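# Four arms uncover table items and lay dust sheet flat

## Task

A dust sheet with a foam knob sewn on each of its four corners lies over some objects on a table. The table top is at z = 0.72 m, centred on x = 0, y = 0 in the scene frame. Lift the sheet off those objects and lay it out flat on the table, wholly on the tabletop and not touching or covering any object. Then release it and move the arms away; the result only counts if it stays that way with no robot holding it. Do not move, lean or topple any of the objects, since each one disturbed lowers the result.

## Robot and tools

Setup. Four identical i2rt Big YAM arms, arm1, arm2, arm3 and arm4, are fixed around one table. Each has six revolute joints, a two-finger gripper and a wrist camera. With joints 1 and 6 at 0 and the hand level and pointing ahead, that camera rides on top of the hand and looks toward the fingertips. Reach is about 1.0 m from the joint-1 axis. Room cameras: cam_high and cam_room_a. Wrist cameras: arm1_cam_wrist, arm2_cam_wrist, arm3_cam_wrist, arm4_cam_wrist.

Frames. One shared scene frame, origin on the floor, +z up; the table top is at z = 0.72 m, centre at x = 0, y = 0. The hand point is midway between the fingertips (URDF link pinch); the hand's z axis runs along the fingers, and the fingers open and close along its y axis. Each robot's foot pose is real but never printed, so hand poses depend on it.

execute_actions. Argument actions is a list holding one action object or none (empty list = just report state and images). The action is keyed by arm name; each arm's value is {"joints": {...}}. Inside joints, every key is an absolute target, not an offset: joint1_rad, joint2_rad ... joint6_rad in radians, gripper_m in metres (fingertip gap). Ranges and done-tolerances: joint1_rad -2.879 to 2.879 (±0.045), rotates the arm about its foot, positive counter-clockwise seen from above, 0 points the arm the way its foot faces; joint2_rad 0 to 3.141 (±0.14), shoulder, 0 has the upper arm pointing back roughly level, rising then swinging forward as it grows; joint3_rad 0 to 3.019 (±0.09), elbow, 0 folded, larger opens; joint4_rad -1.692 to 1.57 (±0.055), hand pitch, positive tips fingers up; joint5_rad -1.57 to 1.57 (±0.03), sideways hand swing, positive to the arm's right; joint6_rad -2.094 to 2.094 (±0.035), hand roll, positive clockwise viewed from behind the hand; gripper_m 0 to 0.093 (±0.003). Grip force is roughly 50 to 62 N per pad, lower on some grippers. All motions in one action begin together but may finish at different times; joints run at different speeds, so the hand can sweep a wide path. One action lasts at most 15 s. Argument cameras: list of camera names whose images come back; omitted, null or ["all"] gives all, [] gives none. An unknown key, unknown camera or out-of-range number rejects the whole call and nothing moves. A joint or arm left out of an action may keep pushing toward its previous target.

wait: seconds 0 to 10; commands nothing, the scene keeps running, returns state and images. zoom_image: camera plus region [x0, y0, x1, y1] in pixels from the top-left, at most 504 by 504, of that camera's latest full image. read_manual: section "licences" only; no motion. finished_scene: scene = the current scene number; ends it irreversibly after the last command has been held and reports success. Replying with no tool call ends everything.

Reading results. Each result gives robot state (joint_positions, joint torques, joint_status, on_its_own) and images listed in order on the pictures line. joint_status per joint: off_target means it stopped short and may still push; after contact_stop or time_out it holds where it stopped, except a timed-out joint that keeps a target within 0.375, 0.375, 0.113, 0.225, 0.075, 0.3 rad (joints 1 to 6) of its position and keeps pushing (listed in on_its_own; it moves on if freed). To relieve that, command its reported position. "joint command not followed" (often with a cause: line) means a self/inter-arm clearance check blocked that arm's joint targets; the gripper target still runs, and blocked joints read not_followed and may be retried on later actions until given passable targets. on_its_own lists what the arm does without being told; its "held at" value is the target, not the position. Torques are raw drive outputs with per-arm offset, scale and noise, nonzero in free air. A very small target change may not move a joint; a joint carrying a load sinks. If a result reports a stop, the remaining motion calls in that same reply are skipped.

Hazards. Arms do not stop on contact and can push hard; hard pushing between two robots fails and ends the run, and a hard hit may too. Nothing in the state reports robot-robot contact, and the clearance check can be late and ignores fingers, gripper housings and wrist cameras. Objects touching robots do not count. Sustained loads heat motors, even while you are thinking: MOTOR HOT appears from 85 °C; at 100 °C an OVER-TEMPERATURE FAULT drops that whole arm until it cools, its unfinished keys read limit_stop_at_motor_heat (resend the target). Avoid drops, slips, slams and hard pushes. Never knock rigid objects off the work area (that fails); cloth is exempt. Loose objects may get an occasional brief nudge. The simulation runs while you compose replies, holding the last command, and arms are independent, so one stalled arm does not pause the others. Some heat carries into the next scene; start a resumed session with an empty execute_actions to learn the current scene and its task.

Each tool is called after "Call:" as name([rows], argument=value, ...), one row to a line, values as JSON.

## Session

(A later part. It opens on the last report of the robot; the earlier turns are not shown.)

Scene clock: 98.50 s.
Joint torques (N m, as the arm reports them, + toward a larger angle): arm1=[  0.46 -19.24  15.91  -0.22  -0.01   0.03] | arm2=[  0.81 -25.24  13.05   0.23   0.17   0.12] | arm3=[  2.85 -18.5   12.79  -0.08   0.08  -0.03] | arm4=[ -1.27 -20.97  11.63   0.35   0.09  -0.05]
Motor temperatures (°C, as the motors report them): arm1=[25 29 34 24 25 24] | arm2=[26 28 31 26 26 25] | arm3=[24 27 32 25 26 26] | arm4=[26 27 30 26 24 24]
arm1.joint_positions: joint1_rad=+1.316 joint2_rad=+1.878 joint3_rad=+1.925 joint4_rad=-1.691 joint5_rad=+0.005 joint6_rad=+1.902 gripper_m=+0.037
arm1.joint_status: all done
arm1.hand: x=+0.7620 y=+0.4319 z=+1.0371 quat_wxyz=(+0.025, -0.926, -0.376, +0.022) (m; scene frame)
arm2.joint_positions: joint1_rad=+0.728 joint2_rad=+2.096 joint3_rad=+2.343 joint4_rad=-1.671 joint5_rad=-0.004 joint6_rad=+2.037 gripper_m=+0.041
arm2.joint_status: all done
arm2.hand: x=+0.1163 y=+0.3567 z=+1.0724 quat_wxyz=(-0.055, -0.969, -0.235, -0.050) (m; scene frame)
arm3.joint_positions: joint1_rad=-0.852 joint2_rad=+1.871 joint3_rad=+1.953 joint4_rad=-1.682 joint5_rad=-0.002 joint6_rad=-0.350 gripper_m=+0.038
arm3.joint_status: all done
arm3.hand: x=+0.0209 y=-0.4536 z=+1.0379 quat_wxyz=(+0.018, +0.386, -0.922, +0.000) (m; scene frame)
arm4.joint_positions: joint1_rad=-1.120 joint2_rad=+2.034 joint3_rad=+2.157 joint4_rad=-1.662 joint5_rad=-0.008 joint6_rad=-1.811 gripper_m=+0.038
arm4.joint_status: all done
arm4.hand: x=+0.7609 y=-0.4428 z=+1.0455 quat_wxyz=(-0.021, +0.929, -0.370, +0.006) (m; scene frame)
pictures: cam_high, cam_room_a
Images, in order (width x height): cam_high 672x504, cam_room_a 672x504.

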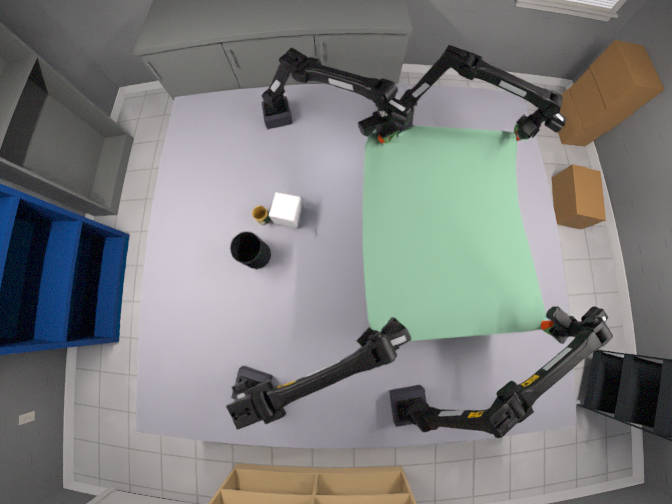

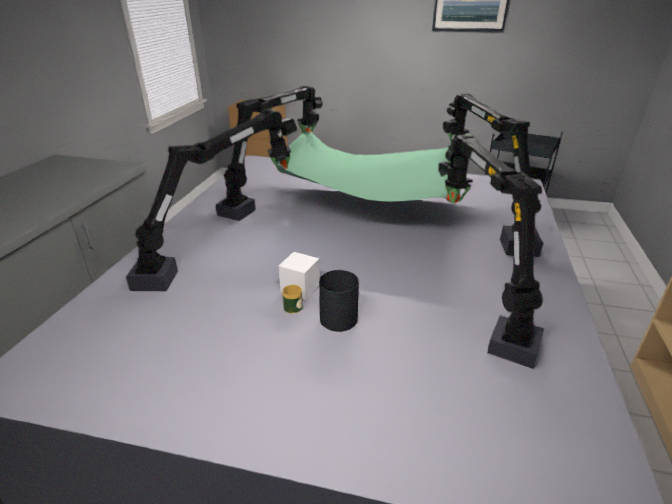

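Call:
execute_actions([
  {"arm1":{"joints":{"joint2_rad":2.068,"joint3_rad":1.459,"joint4_rad":-0.96}},"arm2":{"joints":{"joint1_rad":0.68,"joint2_rad":2.16,"joint3_rad":1.623,"joint4_rad":-1.03}},"arm3":{"joints":{"joint1_rad":-0.80,"joint2_rad":1.965,"joint3_rad":1.285,"joint4_rad":-0.886}},"arm4":{"joints":{"joint2_rad":2.245,"joint3_rad":1.759,"joint4_rad":-1.085}}},
], cameras=[])

Call:
execute_actions([
  {"arm2":{"joints":{"gripper_m":0.093}}},
], cameras=[])

Call:
execute_actions([
  {"arm2":{"joints":{"joint2_rad":2.03,"joint4_rad":-1.16,"joint6_rad":0}}},
])

Scene clock: 111.43 s.
Joint torques (N m, as the arm reports them, + toward a larger angle): arm1=[  0.85 -20.25   8.72   1.21  -0.34  -0.12] | arm2=[ -0.7  -23.62   6.49  -0.06   0.4    0.07] | arm3=[  2.51 -17.32   5.31   0.    -0.1   -0.01] | arm4=[ -2.7  -19.7    7.04   2.14   0.49   0.03]
Motor temperatures (°C, as the motors report them): arm1=[25 30 36 24 25 24] | arm2=[26 29 31 26 26 25] | arm3=[24 29 34 25 25 26] | arm4=[26 28 31 26 24 24]
arm1.joint_positions: joint1_rad=+1.310 joint2_rad=+2.090 joint3_rad=+1.450 joint4_rad=-1.007 joint5_rad=+0.010 joint6_rad=+1.915 gripper_m=+0.037
arm1.joint_status: all done
arm1.hand: x=+0.7545 y=+0.4317 z=+0.7456 quat_wxyz=(+0.024, -0.930, -0.367, +0.026) (m; scene frame)
arm2.joint_positions: joint1_rad=+0.697 joint2_rad=+2.154 joint3_rad=+1.660 joint4_rad=-1.008 joint5_rad=-0.011 joint6_rad=+2.042 gripper_m=+0.041
arm2.joint_status: all done
arm2.hand: x=+0.0761 y=+0.3629 z=+0.7808 quat_wxyz=(-0.024, -0.975, -0.218, -0.027) (m; scene frame)
arm3.joint_positions: joint1_rad=-0.803 joint2_rad=+1.983 joint3_rad=+1.303 joint4_rad=-0.881 joint5_rad=+0.002 joint6_rad=-0.350 gripper_m=+0.038
arm3.joint_status: all done
arm3.hand: x=-0.0263 y=-0.4474 z=+0.7441 quat_wxyz=(-0.001, +0.409, -0.913, +0.000) (m; scene frame)
arm4.joint_positions: joint1_rad=-1.105 joint2_rad=+2.238 joint3_rad=+1.751 joint4_rad=-1.126 joint5_rad=-0.019 joint6_rad=-1.821 gripper_m=+0.038
arm4.joint_status: all done
arm4.hand: x=+0.7538 y=-0.4316 z=+0.7667 quat_wxyz=(+0.007, +0.933, -0.359, -0.021) (m; scene frame)
pictures: none
No camera images: the call's "cameras" was empty. Leave "cameras" out to get every camera's image.

Scene clock: 112.13 s.
Joint torques (N m, as the arm reports them, + toward a larger angle): arm1=[ -0.05 -20.39   8.72   0.16  -0.08  -0.08] | arm2=[  0.16 -22.93   9.15   0.32   0.11   0.07] | arm3=[  2.74 -16.47   5.52  -0.11  -0.1   -0.02] | arm4=[ -2.3  -19.73   7.08   2.03   0.21   0.03]
Motor temperatures (°C, as the motors report them): arm1=[25 30 36 24 25 24] | arm2=[26 29 31 26 26 25] | arm3=[24 29 34 25 25 26] | arm4=[26 28 31 26 24 24]
arm1.joint_positions: joint1_rad=+1.310 joint2_rad=+2.090 joint3_rad=+1.450 joint4_rad=-0.974 joint5_rad=+0.005 joint6_rad=+1.911 gripper_m=+0.037
arm1.joint_status: not commanded
arm1.hand: x=+0.7623 y=+0.4290 z=+0.7454 quat_wxyz=(+0.013, -0.929, -0.369, +0.013) (m; scene frame)
arm2.joint_positions: joint1_rad=+0.687 joint2_rad=+2.153 joint3_rad=+1.626 joint4_rad=-1.018 joint5_rad=-0.003 joint6_rad=+2.042 gripper_m=+0.093
arm2.joint_status: all done
arm2.hand: x=+0.0583 y=+0.3674 z=+0.7695 quat_wxyz=(-0.010, -0.977, -0.213, -0.011) (m; scene frame)
arm3.joint_positions: joint1_rad=-0.803 joint2_rad=+1.983 joint3_rad=+1.303 joint4_rad=-0.879 joint5_rad=+0.002 joint6_rad=-0.350 gripper_m=+0.038
arm3.joint_status: not commanded
arm3.hand: x=-0.0257 y=-0.4473 z=+0.7443 quat_wxyz=(-0.002, +0.409, -0.913, +0.000) (m; scene frame)
arm4.joint_positions: joint1_rad=-1.106 joint2_rad=+2.238 joint3_rad=+1.751 joint4_rad=-1.123 joint5_rad=-0.011 joint6_rad=-1.821 gripper_m=+0.038
arm4.joint_status: not commanded
arm4.hand: x=+0.7554 y=-0.4327 z=+0.7666 quat_wxyz=(+0.008, +0.933, -0.360, -0.017) (m; scene frame)
pictures: none
No camera images: the call's "cameras" was empty. Leave "cameras" out to get every camera's image.

Scene clock: 114.50 s.
Joint torques (N m, as the arm reports them, + toward a larger angle): arm1=[  0.56 -20.84   8.7    0.22  -0.09  -0.01] | arm2=[  0.14 -20.6   10.39   0.42   0.03  -0.12] | arm3=[  2.53 -17.58   5.38   0.04  -0.09  -0.04] | arm4=[ -2.33 -19.76   7.06   2.03   0.2    0.02]
Motor temperatures (°C, as the motors report them): arm1=[25 30 35 24 25 24] | arm2=[26 29 31 26 26 25] | arm3=[24 29 33 25 25 26] | arm4=[26 28 31 26 24 24]
arm1.joint_positions: joint1_rad=+1.310 joint2_rad=+2.090 joint3_rad=+1.450 joint4_rad=-0.974 joint5_rad=+0.005 joint6_rad=+1.910 gripper_m=+0.037
arm1.joint_status: not commanded
arm1.hand: x=+0.7623 y=+0.4290 z=+0.7454 quat_wxyz=(+0.013, -0.929, -0.369, +0.013) (m; scene frame)
arm2.joint_positions: joint1_rad=+0.687 joint2_rad=+2.010 joint3_rad=+1.621 joint4_rad=-1.147 joint5_rad=-0.002 joint6_rad=+0.014 gripper_m=+0.093
arm2.joint_status: all done
arm2.hand: x=+0.0447 y=+0.3781 z=+0.8516 quat_wxyz=(-0.018, -0.336, -0.942, +0.004) (m; scene frame)
arm3.joint_positions: joint1_rad=-0.803 joint2_rad=+1.983 joint3_rad=+1.303 joint4_rad=-0.879 joint5_rad=+0.002 joint6_rad=-0.350 gripper_m=+0.038
arm3.joint_status: not commanded
arm3.hand: x=-0.0257 y=-0.4473 z=+0.7443 quat_wxyz=(-0.002, +0.409, -0.913, +0.000) (m; scene frame)
arm4.joint_positions: joint1_rad=-1.106 joint2_rad=+2.238 joint3_rad=+1.751 joint4_rad=-1.123 joint5_rad=-0.011 joint6_rad=-1.821 gripper_m=+0.038
arm4.joint_status: not commanded
arm4.hand: x=+0.7554 y=-0.4327 z=+0.7666 quat_wxyz=(+0.008, +0.933, -0.360, -0.017) (m; scene frame)
pictures: arm1_cam_wrist, arm2_cam_wrist, arm3_cam_wrist, arm4_cam_wrist, cam_high, cam_room_a
Images, in order (width x height): arm1_cam_wrist 672x504, arm2_cam_wrist 672x504, arm3_cam_wrist 672x504, arm4_cam_wrist 672x504, cam_high 672x504, cam_room_a 672x504.

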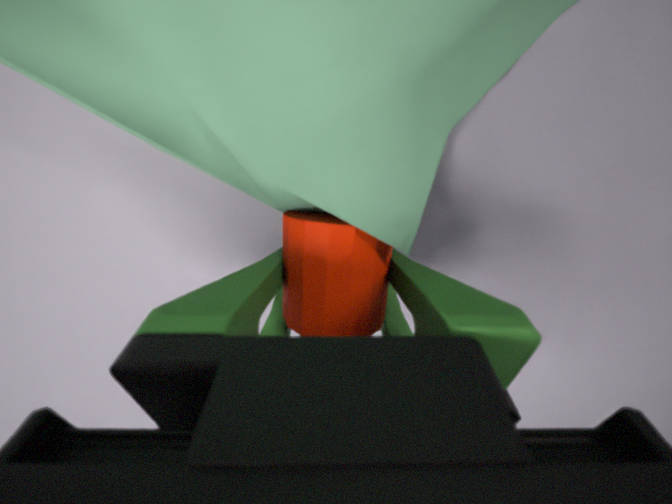

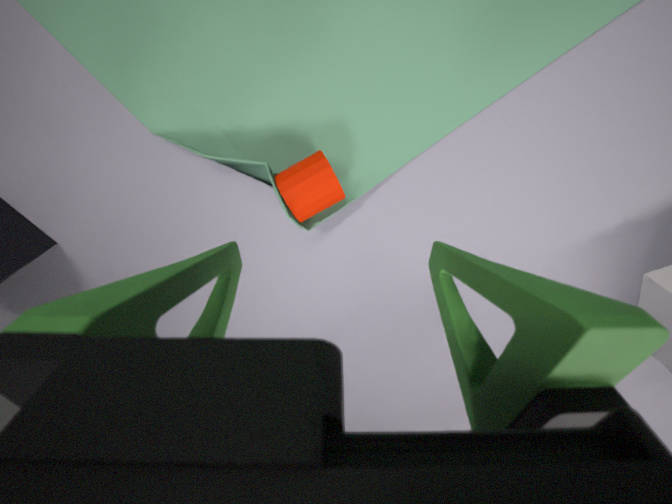

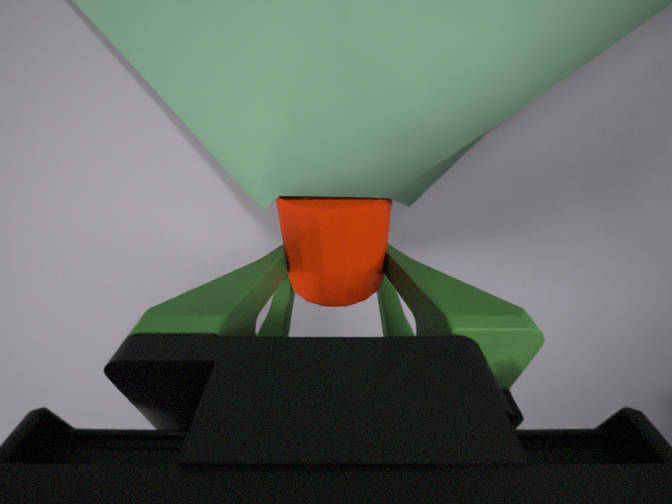

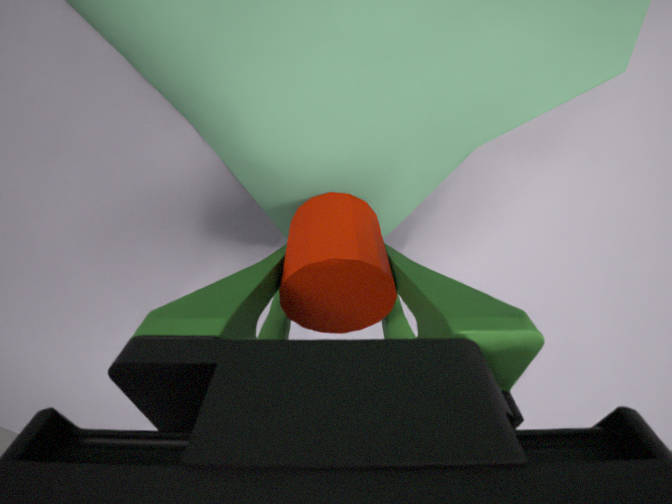

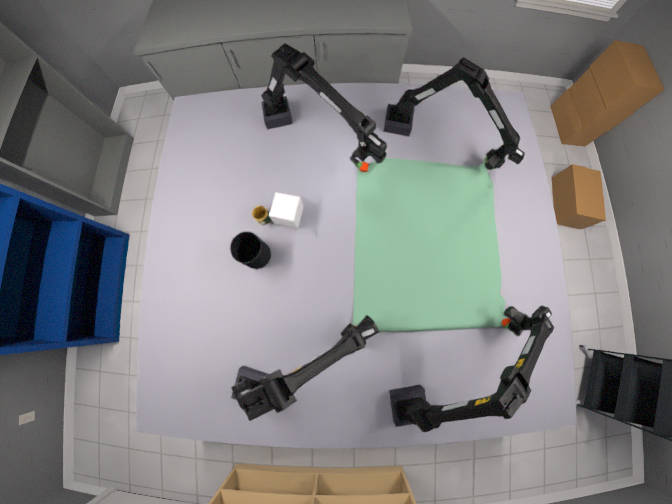

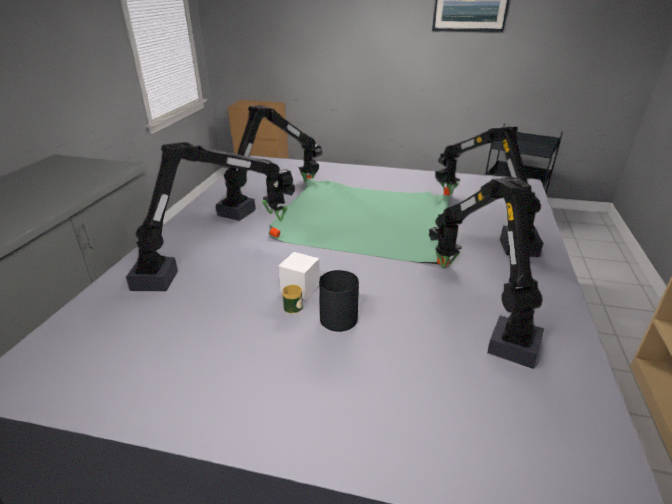

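Call:
execute_actions([
  {"arm2":{"joints":{"joint1_rad":0.72,"joint6_rad":-2.05}}},
], cameras=[])

Call:
execute_actions([
  {"arm2":{"joints":{"joint2_rad":2.175,"joint3_rad":1.585,"joint4_rad":-0.98}}},
], cameras=["arm2_cam_wrist"])

Call:
execute_actions([
  {"arm2":{"joints":{"gripper_m":0.02}}},
], cameras=["arm2_cam_wrist"])

Scene clock: 128.87 s.
Joint torques (N m, as the arm reports them, + toward a larger angle): arm1=[  0.19 -20.43   8.7    0.24  -0.1   -0.07] | arm2=[  0.89 -20.48  10.28   0.27  -0.06  -0.12] | arm3=[  2.95 -17.11   5.29  -0.04  -0.09  -0.02] | arm4=[ -2.38 -19.73   7.06   2.01   0.21   0.02]
Motor temperatures (°C, as the motors report them): arm1=[25 31 33 24 25 24] | arm2=[26 29 30 26 25 25] | arm3=[24 30 31 25 25 26] | arm4=[26 29 30 26 24 24]
arm1.joint_positions: joint1_rad=+1.310 joint2_rad=+2.090 joint3_rad=+1.450 joint4_rad=-0.974 joint5_rad=+0.005 joint6_rad=+1.910 gripper_m=+0.037
arm1.joint_status: not commanded
arm1.hand: x=+0.7623 y=+0.4290 z=+0.7454 quat_wxyz=(+0.013, -0.929, -0.369, +0.013) (m; scene frame)
arm2.joint_positions: joint1_rad=+0.718 joint2_rad=+2.010 joint3_rad=+1.621 joint4_rad=-1.147 joint5_rad=-0.002 joint6_rad=-2.035 gripper_m=+0.093
arm2.joint_status: all done
arm2.hand: x=+0.0559 y=+0.3927 z=+0.8517 quat_wxyz=(-0.006, +0.642, -0.766, +0.018) (m; scene frame)
arm3.joint_positions: joint1_rad=-0.803 joint2_rad=+1.983 joint3_rad=+1.303 joint4_rad=-0.879 joint5_rad=+0.002 joint6_rad=-0.350 gripper_m=+0.038
arm3.joint_status: not commanded
arm3.hand: x=-0.0257 y=-0.4473 z=+0.7443 quat_wxyz=(-0.002, +0.409, -0.913, +0.000) (m; scene frame)
arm4.joint_positions: joint1_rad=-1.106 joint2_rad=+2.238 joint3_rad=+1.751 joint4_rad=-1.123 joint5_rad=-0.011 joint6_rad=-1.821 gripper_m=+0.038
arm4.joint_status: not commanded
arm4.hand: x=+0.7554 y=-0.4327 z=+0.7666 quat_wxyz=(+0.008, +0.933, -0.360, -0.017) (m; scene frame)
pictures: none
No camera images: the call's "cameras" was empty. Leave "cameras" out to get every camera's image.

Scene clock: 130.07 s.
Joint torques (N m, as the arm reports them, + toward a larger angle): arm1=[  0.35 -20.07   8.64   0.05  -0.16  -0.12] | arm2=[  0.91 -22.7    9.6    1.41  -0.06  -0.13] | arm3=[  2.64 -17.42   5.46  -0.04  -0.08  -0.03] | arm4=[ -2.32 -19.8    7.07   2.03   0.22   0.03]
Motor temperatures (°C, as the motors report them): arm1=[25 31 33 24 25 24] | arm2=[26 29 30 26 25 25] | arm3=[24 30 31 25 25 26] | arm4=[26 29 30 26 24 24]
arm1.joint_positions: joint1_rad=+1.310 joint2_rad=+2.090 joint3_rad=+1.450 joint4_rad=-0.974 joint5_rad=+0.005 joint6_rad=+1.910 gripper_m=+0.037
arm1.joint_status: not commanded
arm1.hand: x=+0.7623 y=+0.4290 z=+0.7454 quat_wxyz=(+0.013, -0.929, -0.369, +0.013) (m; scene frame)
arm2.joint_positions: joint1_rad=+0.718 joint2_rad=+2.167 joint3_rad=+1.578 joint4_rad=-0.994 joint5_rad=-0.002 joint6_rad=-2.036 gripper_m=+0.093
arm2.joint_status: all done
arm2.hand: x=+0.0554 y=+0.3932 z=+0.7453 quat_wxyz=(+0.000, +0.643, -0.766, -0.005) (m; scene frame)
arm3.joint_positions: joint1_rad=-0.803 joint2_rad=+1.983 joint3_rad=+1.303 joint4_rad=-0.879 joint5_rad=+0.002 joint6_rad=-0.350 gripper_m=+0.038
arm3.joint_status: not commanded
arm3.hand: x=-0.0257 y=-0.4473 z=+0.7443 quat_wxyz=(-0.002, +0.409, -0.913, +0.000) (m; scene frame)
arm4.joint_positions: joint1_rad=-1.106 joint2_rad=+2.238 joint3_rad=+1.751 joint4_rad=-1.123 joint5_rad=-0.011 joint6_rad=-1.821 gripper_m=+0.038
arm4.joint_status: not commanded
arm4.hand: x=+0.7554 y=-0.4327 z=+0.7666 quat_wxyz=(+0.008, +0.933, -0.360, -0.017) (m; scene frame)
pictures: arm2_cam_wrist
Images, in order (width x height): arm2_cam_wrist 672x504.

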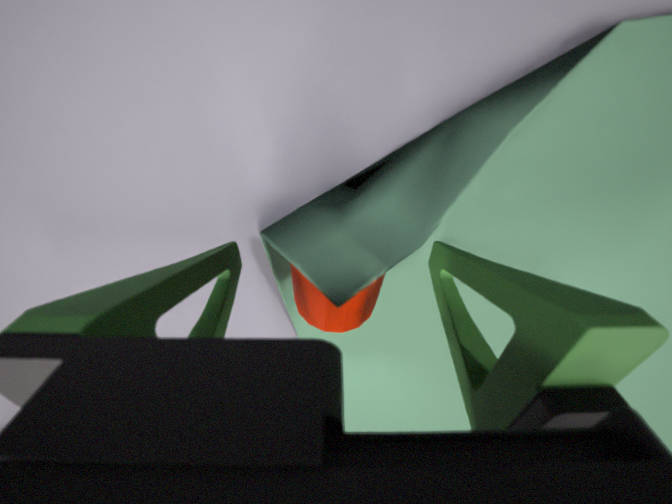

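Scene clock: 130.83 s.
Joint torques (N m, as the arm reports them, + toward a larger angle): arm1=[  0.65 -20.33   8.66   0.36  -0.14  -0.06] | arm2=[  0.48 -22.04   9.5    1.29  -0.09  -0.11] | arm3=[  2.21 -17.29   5.37  -0.21  -0.1   -0.05] | arm4=[ -2.36 -19.72   7.08   2.01   0.21   0.03]
Motor temperatures (°C, as the motors report them): arm1=[25 31 33 24 25 24] | arm2=[26 29 30 26 25 25] | arm3=[24 30 31 25 25 26] | arm4=[26 29 30 26 24 24]
arm1.joint_positions: joint1_rad=+1.310 joint2_rad=+2.090 joint3_rad=+1.450 joint4_rad=-0.974 joint5_rad=+0.005 joint6_rad=+1.910 gripper_m=+0.037
arm1.joint_status: not commanded
arm1.hand: x=+0.7623 y=+0.4290 z=+0.7454 quat_wxyz=(+0.013, -0.929, -0.369, +0.013) (m; scene frame)
arm2.joint_positions: joint1_rad=+0.719 joint2_rad=+2.157 joint3_rad=+1.580 joint4_rad=-0.991 joint5_rad=-0.001 joint6_rad=-2.038 gripper_m=+0.039
arm2.joint_status: gripper_m off_target (ended at +0.039, target +0.020)
arm2.hand: x=+0.0586 y=+0.3915 z=+0.7521 quat_wxyz=(-0.002, +0.644, -0.765, +0.003) (m; scene frame)
arm3.joint_positions: joint1_rad=-0.803 joint2_rad=+1.983 joint3_rad=+1.303 joint4_rad=-0.879 joint5_rad=+0.002 joint6_rad=-0.350 gripper_m=+0.038
arm3.joint_status: not commanded
arm3.hand: x=-0.0257 y=-0.4473 z=+0.7443 quat_wxyz=(-0.002, +0.409, -0.913, +0.000) (m; scene frame)
arm4.joint_positions: joint1_rad=-1.106 joint2_rad=+2.238 joint3_rad=+1.751 joint4_rad=-1.123 joint5_rad=-0.011 joint6_rad=-1.821 gripper_m=+0.038
arm4.joint_status: not commanded
arm4.hand: x=+0.7554 y=-0.4327 z=+0.7666 quat_wxyz=(+0.008, +0.933, -0.360, -0.017) (m; scene frame)
pictures: arm2_cam_wrist
Images, in order (width x height): arm2_cam_wrist 672x504.

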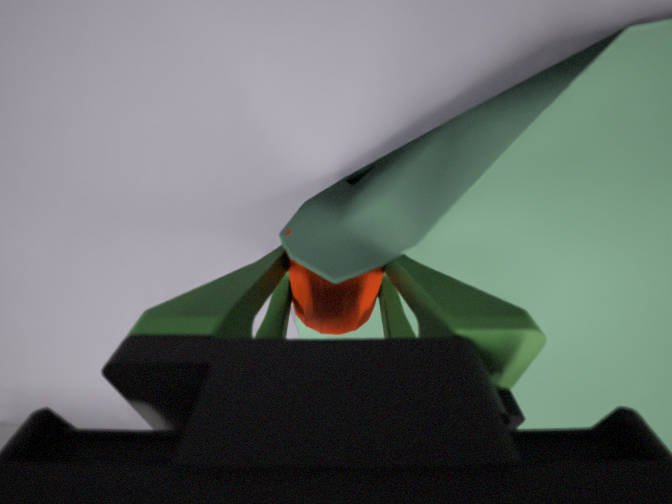

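Call:
execute_actions([
  {"arm2":{"joints":{"joint1_rad":0.70,"joint2_rad":2.02,"joint3_rad":1.37,"joint4_rad":-0.92,"joint6_rad":0}}},
], cameras=["arm2_cam_wrist"])

Call:
execute_actions([
  {"arm1":{"joints":{"gripper_m":0.09}},"arm2":{"joints":{"gripper_m":0.09}},"arm3":{"joints":{"gripper_m":0.09}},"arm4":{"joints":{"gripper_m":0.09}}},
], cameras=[])

Call:
execute_actions([
  {"arm1":{"joints":{"joint2_rad":1.0}},"arm2":{"joints":{"joint2_rad":1.0}},"arm3":{"joints":{"joint2_rad":1.0}},"arm4":{"joints":{"joint2_rad":1.0}}},
], cameras=["cam_high","cam_room_a"])

Scene clock: 143.10 s.
Joint torques (N m, as the arm reports them, + toward a larger angle): arm1=[  0.95 -20.07   8.63   0.24  -0.1   -0.06] | arm2=[  0.11 -20.03   7.32   0.32   0.01   0.39] | arm3=[  2.35 -17.4    5.35  -0.02  -0.08  -0.02] | arm4=[ -2.43 -19.84   7.07   2.04   0.26   0.03]
Motor temperatures (°C, as the motors report them): arm1=[25 31 32 24 25 24] | arm2=[26 30 30 26 25 25] | arm3=[24 30 31 25 25 26] | arm4=[26 29 30 26 24 24]
arm1.joint_positions: joint1_rad=+1.310 joint2_rad=+2.090 joint3_rad=+1.450 joint4_rad=-0.974 joint5_rad=+0.005 joint6_rad=+1.910 gripper_m=+0.037
arm1.joint_status: not commanded
arm1.hand: x=+0.7624 y=+0.4290 z=+0.7454 quat_wxyz=(+0.013, -0.929, -0.369, +0.012) (m; scene frame)
arm2.joint_positions: joint1_rad=+0.707 joint2_rad=+2.008 joint3_rad=+1.391 joint4_rad=-0.904 joint5_rad=-0.002 joint6_rad=-0.040 gripper_m=+0.039
arm2.joint_status: joint6_rad time_out (moved +1.999 of +2.038); the others done
arm2.on_its_own: joint6_rad reads -0.040 and still pushes toward +0.000 since a time_out
arm2.hand: x=+0.0211 y=+0.4111 z=+0.7756 quat_wxyz=(-0.025, -0.301, -0.953, +0.007) (m; scene frame)
arm3.joint_positions: joint1_rad=-0.803 joint2_rad=+1.983 joint3_rad=+1.303 joint4_rad=-0.879 joint5_rad=+0.002 joint6_rad=-0.350 gripper_m=+0.038
arm3.joint_status: not commanded
arm3.hand: x=-0.0257 y=-0.4473 z=+0.7443 quat_wxyz=(-0.002, +0.409, -0.913, +0.000) (m; scene frame)
arm4.joint_positions: joint1_rad=-1.106 joint2_rad=+2.238 joint3_rad=+1.751 joint4_rad=-1.123 joint5_rad=-0.013 joint6_rad=-1.821 gripper_m=+0.038
arm4.joint_status: not commanded
arm4.hand: x=+0.7552 y=-0.4325 z=+0.7666 quat_wxyz=(+0.007, +0.933, -0.360, -0.017) (m; scene frame)
pictures: arm2_cam_wrist
Images, in order (width x height): arm2_cam_wrist 672x504.

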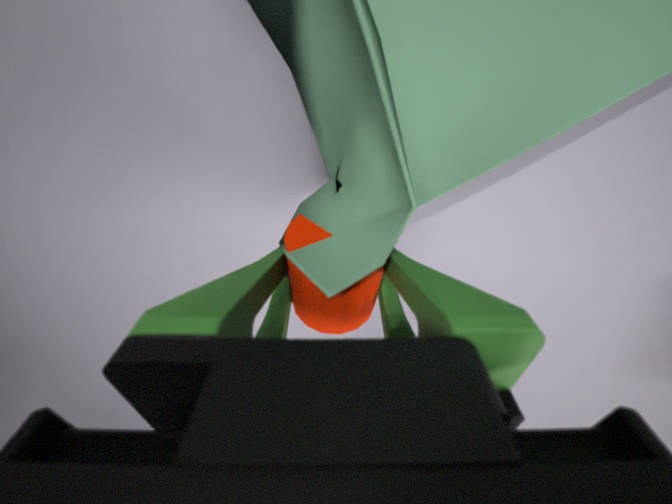

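not run: a stop came earlier in this reply.

not run: a stop came earlier in this reply.

Call:
execute_actions([
  {"arm1":{"joints":{"gripper_m":0.09}},"arm2":{"joints":{"gripper_m":0.09}},"arm3":{"joints":{"gripper_m":0.09}},"arm4":{"joints":{"gripper_m":0.09}}},
], cameras=[])

Call:
execute_actions([
  {"arm1":{"joints":{"joint2_rad":1.0}},"arm2":{"joints":{"joint2_rad":1.0,"joint4_rad":-1.6}},"arm3":{"joints":{"joint2_rad":1.0}},"arm4":{"joints":{"joint2_rad":1.0}}},
], cameras=["cam_high","cam_room_a","arm2_cam_wrist"])

Call:
zoom_image(camera="cam_high", region=[330, 140, 530, 350])

Scene clock: 150.40 s.
Joint torques (N m, as the arm reports them, + toward a larger angle): arm1=[  0.45 -20.98   8.76   0.37  -0.02  -0.01] | arm2=[  0.15 -19.79   8.41   0.42   0.01   0.14] | arm3=[  2.45 -16.97   6.75  -0.04   0.08  -0.03] | arm4=[ -1.72 -19.71   7.09   1.2   -0.08   0.04]
Motor temperatures (°C, as the motors report them): arm1=[25 31 32 24 25 24] | arm2=[26 30 30 26 25 25] | arm3=[24 30 30 25 25 26] | arm4=[26 29 30 26 24 24]
arm1.joint_positions: joint1_rad=+1.311 joint2_rad=+2.090 joint3_rad=+1.450 joint4_rad=-0.973 joint5_rad=+0.002 joint6_rad=+1.908 gripper_m=+0.090
arm1.joint_status: all done
arm1.hand: x=+0.7629 y=+0.4295 z=+0.7454 quat_wxyz=(+0.014, -0.929, -0.370, +0.011) (m; scene frame)
arm2.joint_positions: joint1_rad=+0.707 joint2_rad=+2.008 joint3_rad=+1.377 joint4_rad=-0.907 joint5_rad=-0.002 joint6_rad=-0.014 gripper_m=+0.090
arm2.joint_status: all done
arm2.hand: x=+0.0154 y=+0.4155 z=+0.7712 quat_wxyz=(-0.017, -0.313, -0.950, +0.004) (m; scene frame)
arm3.joint_positions: joint1_rad=-0.800 joint2_rad=+1.979 joint3_rad=+1.285 joint4_rad=-0.880 joint5_rad=-0.003 joint6_rad=-0.351 gripper_m=+0.090
arm3.joint_status: all done
arm3.hand: x=-0.0338 y=-0.4489 z=+0.7414 quat_wxyz=(+0.005, +0.411, -0.912, -0.001) (m; scene frame)
arm4.joint_positions: joint1_rad=-1.116 joint2_rad=+2.238 joint3_rad=+1.751 joint4_rad=-1.101 joint5_rad=-0.003 joint6_rad=-1.821 gripper_m=+0.090
arm4.joint_status: all done
arm4.hand: x=+0.7641 y=-0.4359 z=+0.7665 quat_wxyz=(+0.001, +0.931, -0.364, -0.007) (m; scene frame)
pictures: none
No camera images: the call's "cameras" was empty. Leave "cameras" out to get every camera's image.

Scene clock: 152.30 s.
Joint torques (N m, as the arm reports them, + toward a larger angle): arm1=[ 0.36 -3.89 11.28  1.48 -0.04 -0.16] | arm2=[ 0.15 -3.22 11.49  1.08  0.01  0.14] | arm3=[ 2.13 -5.63 11.05  1.28  0.11 -0.01] | arm4=[-1.96 -4.11  7.04  2.67 -0.05  0.11]
Motor temperatures (°C, as the motors report them): arm1=[25 31 32 24 25 24] | arm2=[26 29 30 26 25 25] | arm3=[24 30 31 25 25 26] | arm4=[26 29 30 26 24 24]
arm1.joint_positions: joint1_rad=+1.311 joint2_rad=+0.985 joint3_rad=+1.450 joint4_rad=-0.967 joint5_rad=+0.002 joint6_rad=+1.906 gripper_m=+0.090
arm1.joint_status: all done
arm1.hand: x=+0.6354 y=+0.4928 z=+1.3291 quat_wxyz=(-0.386, -0.798, -0.317, -0.336) (m; scene frame)
arm2.joint_positions: joint1_rad=+0.707 joint2_rad=+0.988 joint3_rad=+1.363 joint4_rad=-1.586 joint5_rad=-0.002 joint6_rad=-0.014 gripper_m=+0.090
arm2.joint_status: all done
arm2.hand: x=-0.1830 y=+0.5660 z=+1.1910 quat_wxyz=(-0.171, -0.308, -0.934, +0.057) (m; scene frame)
arm3.joint_positions: joint1_rad=-0.800 joint2_rad=+0.988 joint3_rad=+1.271 joint4_rad=-0.880 joint5_rad=-0.003 joint6_rad=-0.351 gripper_m=+0.090
arm3.joint_status: all done
arm3.hand: x=-0.1074 y=-0.4893 z=+1.2336 quat_wxyz=(-0.464, +0.364, -0.807, -0.035) (m; scene frame)
arm4.joint_positions: joint1_rad=-1.116 joint2_rad=+1.003 joint3_rad=+1.757 joint4_rad=-1.092 joint5_rad=-0.003 joint6_rad=-1.821 gripper_m=+0.090
arm4.joint_status: all done
arm4.hand: x=+0.5463 y=-0.5833 z=+1.4694 quat_wxyz=(-0.475, +0.757, -0.297, +0.336) (m; scene frame)
pictures: arm2_cam_wrist, cam_high, cam_room_a
Images, in order (width x height): arm2_cam_wrist 672x504, cam_high 672x504, cam_room_a 672x504.

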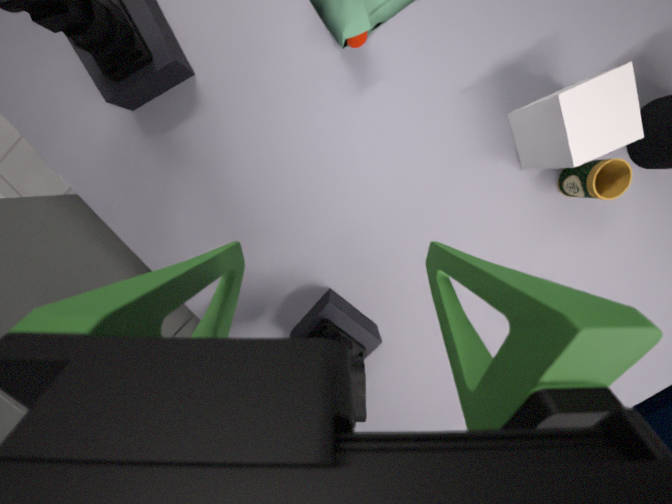

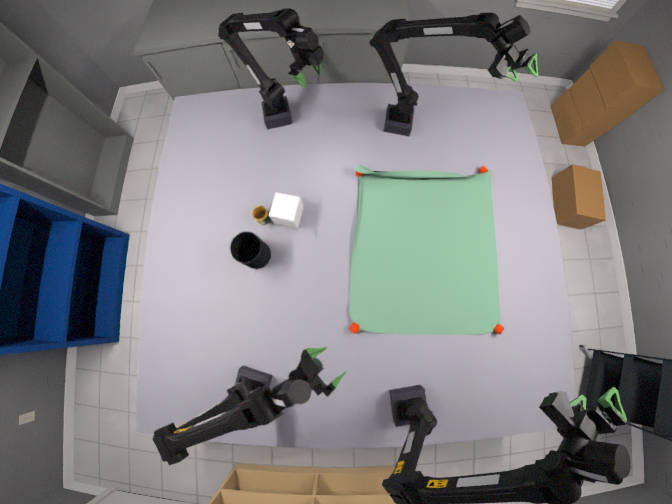

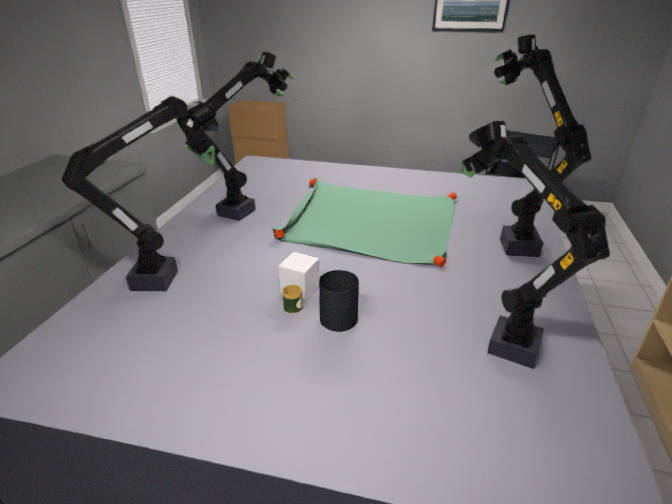

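Region (330, 140, 530, 350) of cam_high's 672x504 image, scaled by 2.400, with more detail than that image has; it fills the left 480 columns of this view, and the rest is white.

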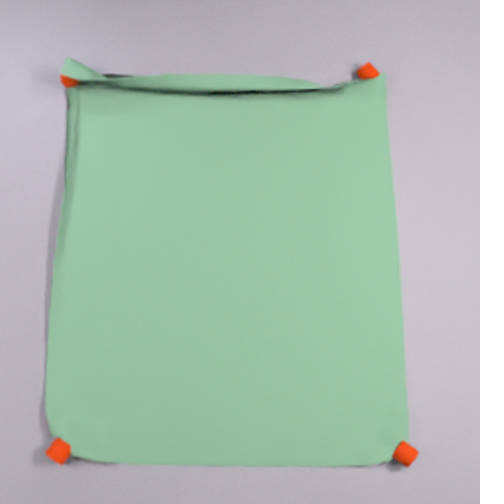

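Call:
execute_actions([
  {"arm1":{"joints":{"joint1_rad":0.92,"joint2_rad":1.93,"joint3_rad":1.373,"joint4_rad":-0.88,"joint6_rad":0.72}},"arm2":{"joints":{"joint1_rad":0.58,"joint2_rad":2.26,"joint3_rad":1.957,"joint4_rad":-1.15,"joint6_rad":0.8}}},
], cameras=[])

Call:
execute_actions([
  {"arm1":{"joints":{"joint2_rad":2.07}},"arm2":{"joints":{"joint2_rad":2.39}}},
], cameras=["cam_room_a"])

Call:
execute_actions([
  {"arm1":{"joints":{"joint1_rad":1.26,"joint2_rad":1.82,"joint3_rad":0.925,"joint4_rad":-0.69,"joint6_rad":1.05}},"arm2":{"joints":{"joint1_rad":0.85,"joint2_rad":2.1,"joint3_rad":1.405,"joint4_rad":-0.89,"joint6_rad":1.06}}},
], cameras=["cam_high","cam_room_a","arm1_cam_wrist","arm2_cam_wrist"])

Scene clock: 169.80 s.
Joint torques (N m, as the arm reports them, + toward a larger angle): arm1=[  0.34 -18.6    9.05   0.42   0.    -0.09] | arm2=[  0.74 -27.52  12.38   1.24   0.06   0.13] | arm3=[ 2.35 -5.39 11.16  1.21  0.1   0.02] | arm4=[-1.83 -3.85  7.01  2.68 -0.05  0.13]
Motor temperatures (°C, as the motors report them): arm1=[25 29 33 24 25 24] | arm2=[26 28 31 26 25 25] | arm3=[24 28 33 25 25 26] | arm4=[26 28 30 26 24 24]
arm1.joint_positions: joint1_rad=+0.912 joint2_rad=+1.932 joint3_rad=+1.370 joint4_rad=-0.888 joint5_rad=+0.000 joint6_rad=+0.728 gripper_m=+0.090
arm1.joint_status: all done
arm1.hand: x=+0.6276 y=+0.2495 z=+0.8057 quat_wxyz=(-0.063, -0.717, -0.695, +0.002) (m; scene frame)
arm2.joint_positions: joint1_rad=+0.580 joint2_rad=+2.269 joint3_rad=+1.935 joint4_rad=-1.153 joint5_rad=-0.001 joint6_rad=+0.786 gripper_m=+0.090
arm2.joint_status: all done
arm2.hand: x=+0.0673 y=+0.2646 z=+0.8044 quat_wxyz=(-0.043, -0.704, -0.709, -0.001) (m; scene frame)
arm3.joint_positions: joint1_rad=-0.800 joint2_rad=+0.988 joint3_rad=+1.271 joint4_rad=-0.880 joint5_rad=-0.003 joint6_rad=-0.351 gripper_m=+0.090
arm3.joint_status: not commanded
arm3.hand: x=-0.1074 y=-0.4893 z=+1.2336 quat_wxyz=(-0.464, +0.364, -0.807, -0.035) (m; scene frame)
arm4.joint_positions: joint1_rad=-1.116 joint2_rad=+1.003 joint3_rad=+1.757 joint4_rad=-1.092 joint5_rad=-0.003 joint6_rad=-1.821 gripper_m=+0.090
arm4.joint_status: not commanded
arm4.hand: x=+0.5463 y=-0.5833 z=+1.4694 quat_wxyz=(-0.475, +0.757, -0.297, +0.336) (m; scene frame)
pictures: none
No camera images: the call's "cameras" was empty. Leave "cameras" out to get every camera's image.

Scene clock: 171.23 s.
Joint torques (N m, as the arm reports them, + toward a larger angle): arm1=[  0.24 -16.06   8.06   0.04   0.1   -0.04] | arm2=[  0.7  -24.98  11.8    1.04   0.08   0.13] | arm3=[ 1.71 -5.55 11.11  1.33  0.09  0.  ] | arm4=[-1.91 -4.    7.    2.65 -0.05  0.12]
Motor temperatures (°C, as the motors report them): arm1=[25 29 33 24 25 24] | arm2=[26 28 31 26 25 25] | arm3=[24 28 33 25 25 26] | arm4=[26 27 30 26 24 24]
arm1.joint_positions: joint1_rad=+0.912 joint2_rad=+2.051 joint3_rad=+1.372 joint4_rad=-0.885 joint5_rad=+0.001 joint6_rad=+0.726 gripper_m=+0.090
arm1.joint_status: all done
arm1.hand: x=+0.6173 y=+0.2622 z=+0.7414 quat_wxyz=(-0.005, -0.717, -0.697, -0.002) (m; scene frame)
arm2.joint_positions: joint1_rad=+0.580 joint2_rad=+2.368 joint3_rad=+1.935 joint4_rad=-1.153 joint5_rad=-0.002 joint6_rad=+0.787 gripper_m=+0.090
arm2.joint_status: all done
arm2.hand: x=+0.0564 y=+0.2756 z=+0.7380 quat_wxyz=(+0.007, -0.705, -0.709, -0.002) (m; scene frame)
arm3.joint_positions: joint1_rad=-0.800 joint2_rad=+0.988 joint3_rad=+1.271 joint4_rad=-0.880 joint5_rad=-0.003 joint6_rad=-0.351 gripper_m=+0.090
arm3.joint_status: not commanded
arm3.hand: x=-0.1074 y=-0.4893 z=+1.2336 quat_wxyz=(-0.464, +0.364, -0.807, -0.035) (m; scene frame)
arm4.joint_positions: joint1_rad=-1.116 joint2_rad=+1.003 joint3_rad=+1.757 joint4_rad=-1.092 joint5_rad=-0.003 joint6_rad=-1.821 gripper_m=+0.090
arm4.joint_status: not commanded
arm4.hand: x=+0.5463 y=-0.5833 z=+1.4694 quat_wxyz=(-0.475, +0.757, -0.297, +0.336) (m; scene frame)
pictures: cam_room_a
Images, in order (width x height): cam_room_a 672x504.

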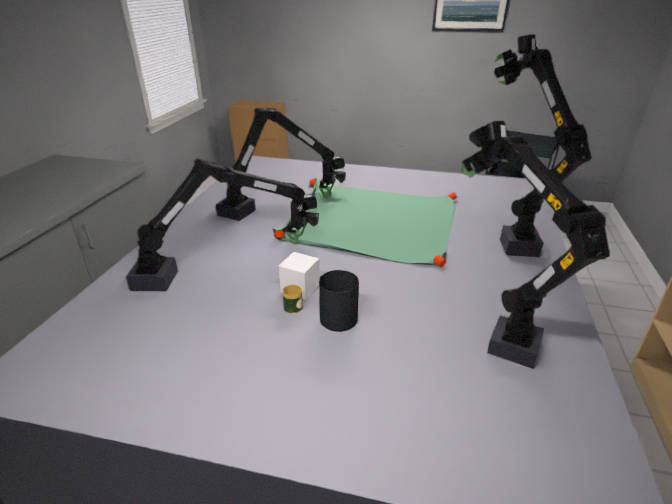

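Scene clock: 172.63 s.
Joint torques (N m, as the arm reports them, + toward a larger angle): arm1=[ -2.7  -13.88   4.83   0.15   0.19   0.18] | arm2=[  0.76 -18.91   8.84   1.39   0.14   0.17] | arm3=[ 2.12 -5.46 10.91  1.4   0.08  0.  ] | arm4=[-1.99 -4.03  7.01  2.69 -0.05  0.12]
Motor temperatures (°C, as the motors report them): arm1=[25 30 33 24 25 24] | arm2=[26 29 31 26 25 25] | arm3=[24 28 33 25 25 26] | arm4=[26 27 30 26 24 24]
arm1.joint_positions: joint1_rad=+1.278 joint2_rad=+1.808 joint3_rad=+0.946 joint4_rad=-0.699 joint5_rad=-0.001 joint6_rad=+1.039 gripper_m=+0.090
arm1.joint_status: all done
arm1.hand: x=+0.6347 y=+0.4805 z=+0.7391 quat_wxyz=(-0.007, -0.698, -0.716, -0.004) (m; scene frame)
arm2.joint_positions: joint1_rad=+0.849 joint2_rad=+2.074 joint3_rad=+1.402 joint4_rad=-0.901 joint5_rad=-0.003 joint6_rad=+1.043 gripper_m=+0.090
arm2.joint_status: all done
arm2.hand: x=+0.0611 y=+0.4809 z=+0.7435 quat_wxyz=(+0.000, -0.700, -0.714, -0.002) (m; scene frame)
arm3.joint_positions: joint1_rad=-0.800 joint2_rad=+0.988 joint3_rad=+1.271 joint4_rad=-0.880 joint5_rad=-0.003 joint6_rad=-0.351 gripper_m=+0.090
arm3.joint_status: not commanded
arm3.hand: x=-0.1074 y=-0.4893 z=+1.2336 quat_wxyz=(-0.464, +0.364, -0.807, -0.035) (m; scene frame)
arm4.joint_positions: joint1_rad=-1.116 joint2_rad=+1.003 joint3_rad=+1.757 joint4_rad=-1.092 joint5_rad=-0.003 joint6_rad=-1.821 gripper_m=+0.090
arm4.joint_status: not commanded
arm4.hand: x=+0.5463 y=-0.5833 z=+1.4694 quat_wxyz=(-0.475, +0.757, -0.297, +0.336) (m; scene frame)
pictures: arm1_cam_wrist, arm2_cam_wrist, cam_high, cam_room_a
Images, in order (width x height): arm1_cam_wrist 672x504, arm2_cam_wrist 672x504, cam_high 672x504, cam_room_a 672x504.

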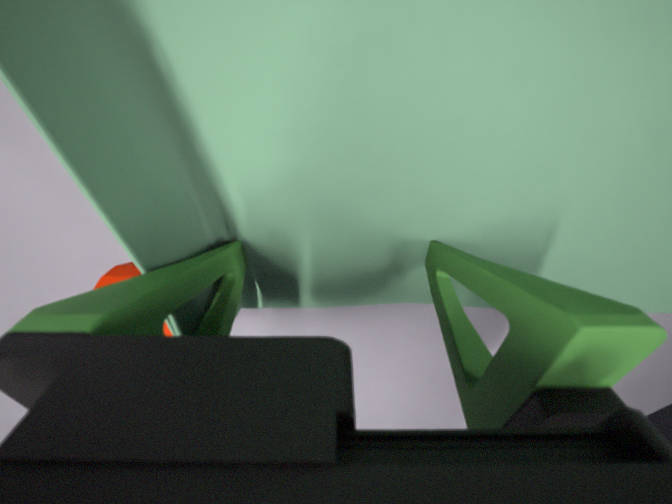

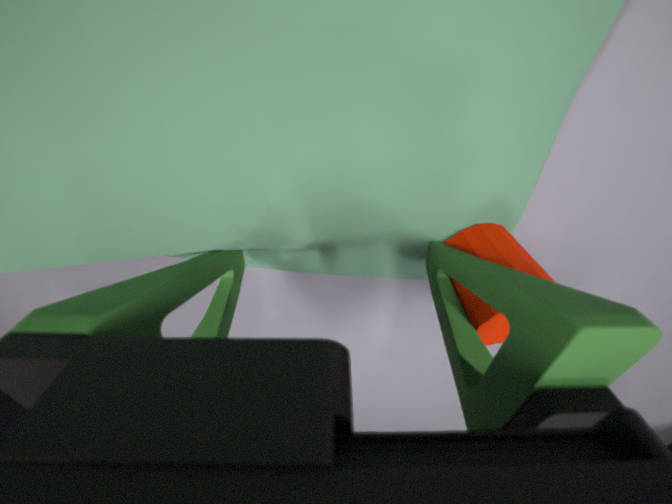

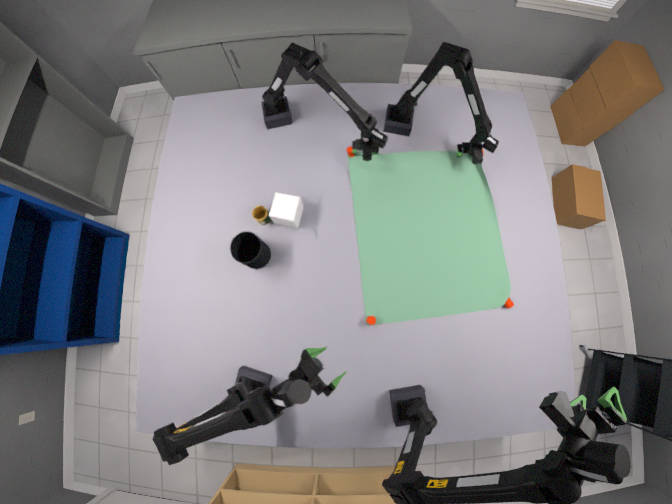

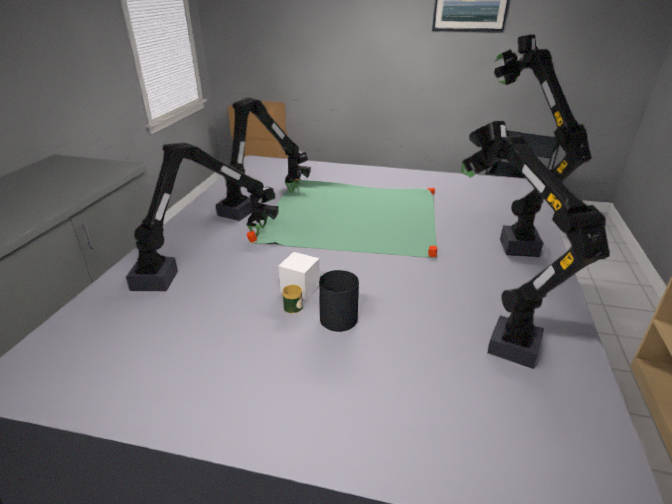

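TL fixed. Lift and inspect TR.

Call:
execute_actions([
  {"arm1":{"joints":{"joint2_rad":1.0,"joint3_rad":1.2,"joint4_rad":-1.3,"joint6_rad":0}},"arm2":{"joints":{"joint2_rad":1.0}}},
], cameras=["cam_high","arm1_cam_wrist"])

Call:
zoom_image(camera="cam_high", region=[330, 130, 540, 340])

Scene clock: 178.47 s.
Joint torques (N m, as the arm reports them, + toward a larger angle): arm1=[-1.94 -3.64 12.66  0.31  0.08 -0.1 ] | arm2=[ 0.76 -3.46 12.55  3.01  0.06  0.06] | arm3=[ 2.08 -5.16 11.19  1.28  0.08 -0.02] | arm4=[-1.87 -4.02  7.    2.67 -0.05  0.11]
Motor temperatures (°C, as the motors report them): arm1=[25 30 33 24 25 24] | arm2=[26 29 31 26 25 25] | arm3=[24 28 34 25 25 26] | arm4=[26 27 30 26 24 24]
arm1.joint_positions: joint1_rad=+1.277 joint2_rad=+0.982 joint3_rad=+1.178 joint4_rad=-1.289 joint5_rad=-0.001 joint6_rad=+0.008 gripper_m=+0.090
arm1.joint_status: all done
arm1.hand: x=+0.5687 y=+0.5148 z=+1.1315 quat_wxyz=(-0.233, -0.248, -0.938, +0.057) (m; scene frame)
arm2.joint_positions: joint1_rad=+0.849 joint2_rad=+0.983 joint3_rad=+1.395 joint4_rad=-0.898 joint5_rad=-0.002 joint6_rad=+1.046 gripper_m=+0.090
arm2.joint_status: all done
arm2.hand: x=-0.0510 y=+0.5430 z=+1.3186 quat_wxyz=(-0.498, -0.600, -0.610, -0.139) (m; scene frame)
arm3.joint_positions: joint1_rad=-0.800 joint2_rad=+0.988 joint3_rad=+1.271 joint4_rad=-0.880 joint5_rad=-0.003 joint6_rad=-0.351 gripper_m=+0.090
arm3.joint_status: not commanded
arm3.hand: x=-0.1074 y=-0.4893 z=+1.2336 quat_wxyz=(-0.464, +0.364, -0.807, -0.035) (m; scene frame)
arm4.joint_positions: joint1_rad=-1.116 joint2_rad=+1.003 joint3_rad=+1.757 joint4_rad=-1.092 joint5_rad=-0.003 joint6_rad=-1.821 gripper_m=+0.090
arm4.joint_status: not commanded
arm4.hand: x=+0.5463 y=-0.5833 z=+1.4694 quat_wxyz=(-0.475, +0.757, -0.297, +0.336) (m; scene frame)
pictures: arm1_cam_wrist, cam_high
Images, in order (width x height): arm1_cam_wrist 672x504, cam_high 672x504.

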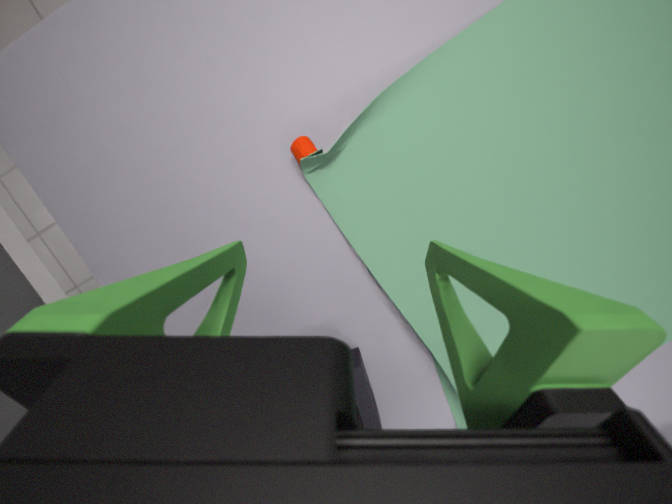

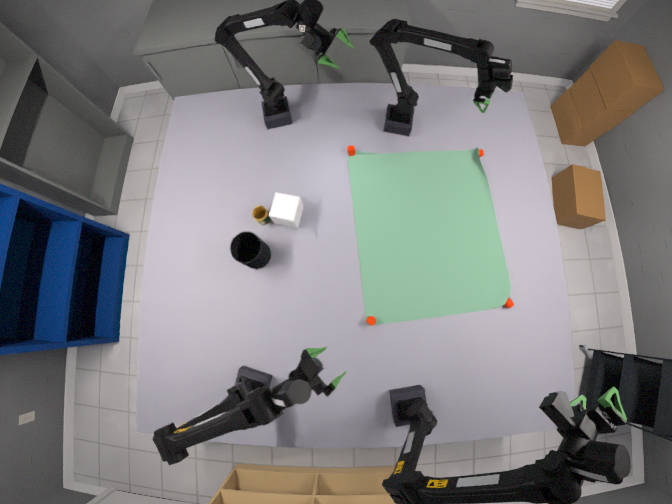

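Region (330, 130, 540, 340) of cam_high's 672x504 image, scaled by 2.400, with more detail than that image has.

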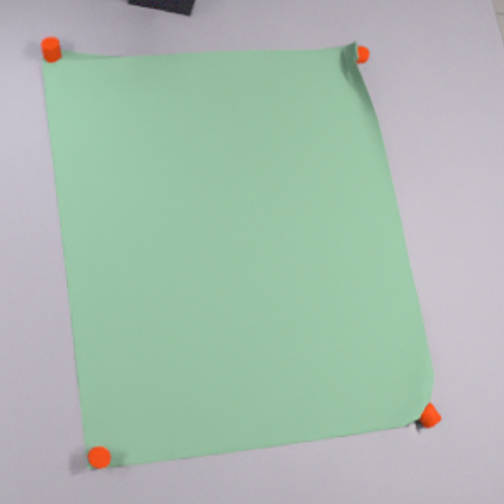

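Call:
execute_actions([
  {"arm1":{"joints":{"joint2_rad":0.6,"joint3_rad":1.4}}},
], cameras=[])

Call:
finished_scene(scene=2)

Scene clock: 184.53 s.
Joint torques (N m, as the arm reports them, + toward a larger angle): arm1=[-1.78  1.95  9.22  1.12  0.07 -0.05] | arm2=[ 0.78 -3.46 12.57  2.99  0.06  0.07] | arm3=[ 1.98 -5.45 11.03  1.24  0.11  0.  ] | arm4=[-1.83 -4.03  7.    2.63 -0.04  0.12]
Motor temperatures (°C, as the motors report them): arm1=[25 29 33 24 25 24] | arm2=[26 28 31 26 25 25] | arm3=[24 28 34 25 25 26] | arm4=[26 27 30 26 24 24]
arm1.joint_positions: joint1_rad=+1.277 joint2_rad=+0.601 joint3_rad=+1.395 joint4_rad=-1.292 joint5_rad=-0.001 joint6_rad=+0.007 gripper_m=+0.090
arm1.joint_status: all done
arm1.hand: x=+0.4588 y=+0.5752 z=+1.3470 quat_wxyz=(-0.498, -0.220, -0.829, +0.126) (m; scene frame)
arm2.joint_positions: joint1_rad=+0.849 joint2_rad=+0.983 joint3_rad=+1.395 joint4_rad=-0.898 joint5_rad=-0.002 joint6_rad=+1.046 gripper_m=+0.090
arm2.joint_status: not commanded
arm2.hand: x=-0.0510 y=+0.5430 z=+1.3186 quat_wxyz=(-0.498, -0.600, -0.610, -0.139) (m; scene frame)
arm3.joint_positions: joint1_rad=-0.800 joint2_rad=+0.988 joint3_rad=+1.271 joint4_rad=-0.880 joint5_rad=-0.003 joint6_rad=-0.351 gripper_m=+0.090
arm3.joint_status: not commanded
arm3.hand: x=-0.1074 y=-0.4893 z=+1.2336 quat_wxyz=(-0.464, +0.364, -0.807, -0.035) (m; scene frame)
arm4.joint_positions: joint1_rad=-1.116 joint2_rad=+1.003 joint3_rad=+1.757 joint4_rad=-1.092 joint5_rad=-0.003 joint6_rad=-1.821 gripper_m=+0.090
arm4.joint_status: not commanded
arm4.hand: x=+0.5463 y=-0.5833 z=+1.4694 quat_wxyz=(-0.475, +0.757, -0.297, +0.336) (m; scene frame)
pictures: none
No camera images: the call's "cameras" was empty. Leave "cameras" out to get every camera's image.

The scene is finished: the task was done.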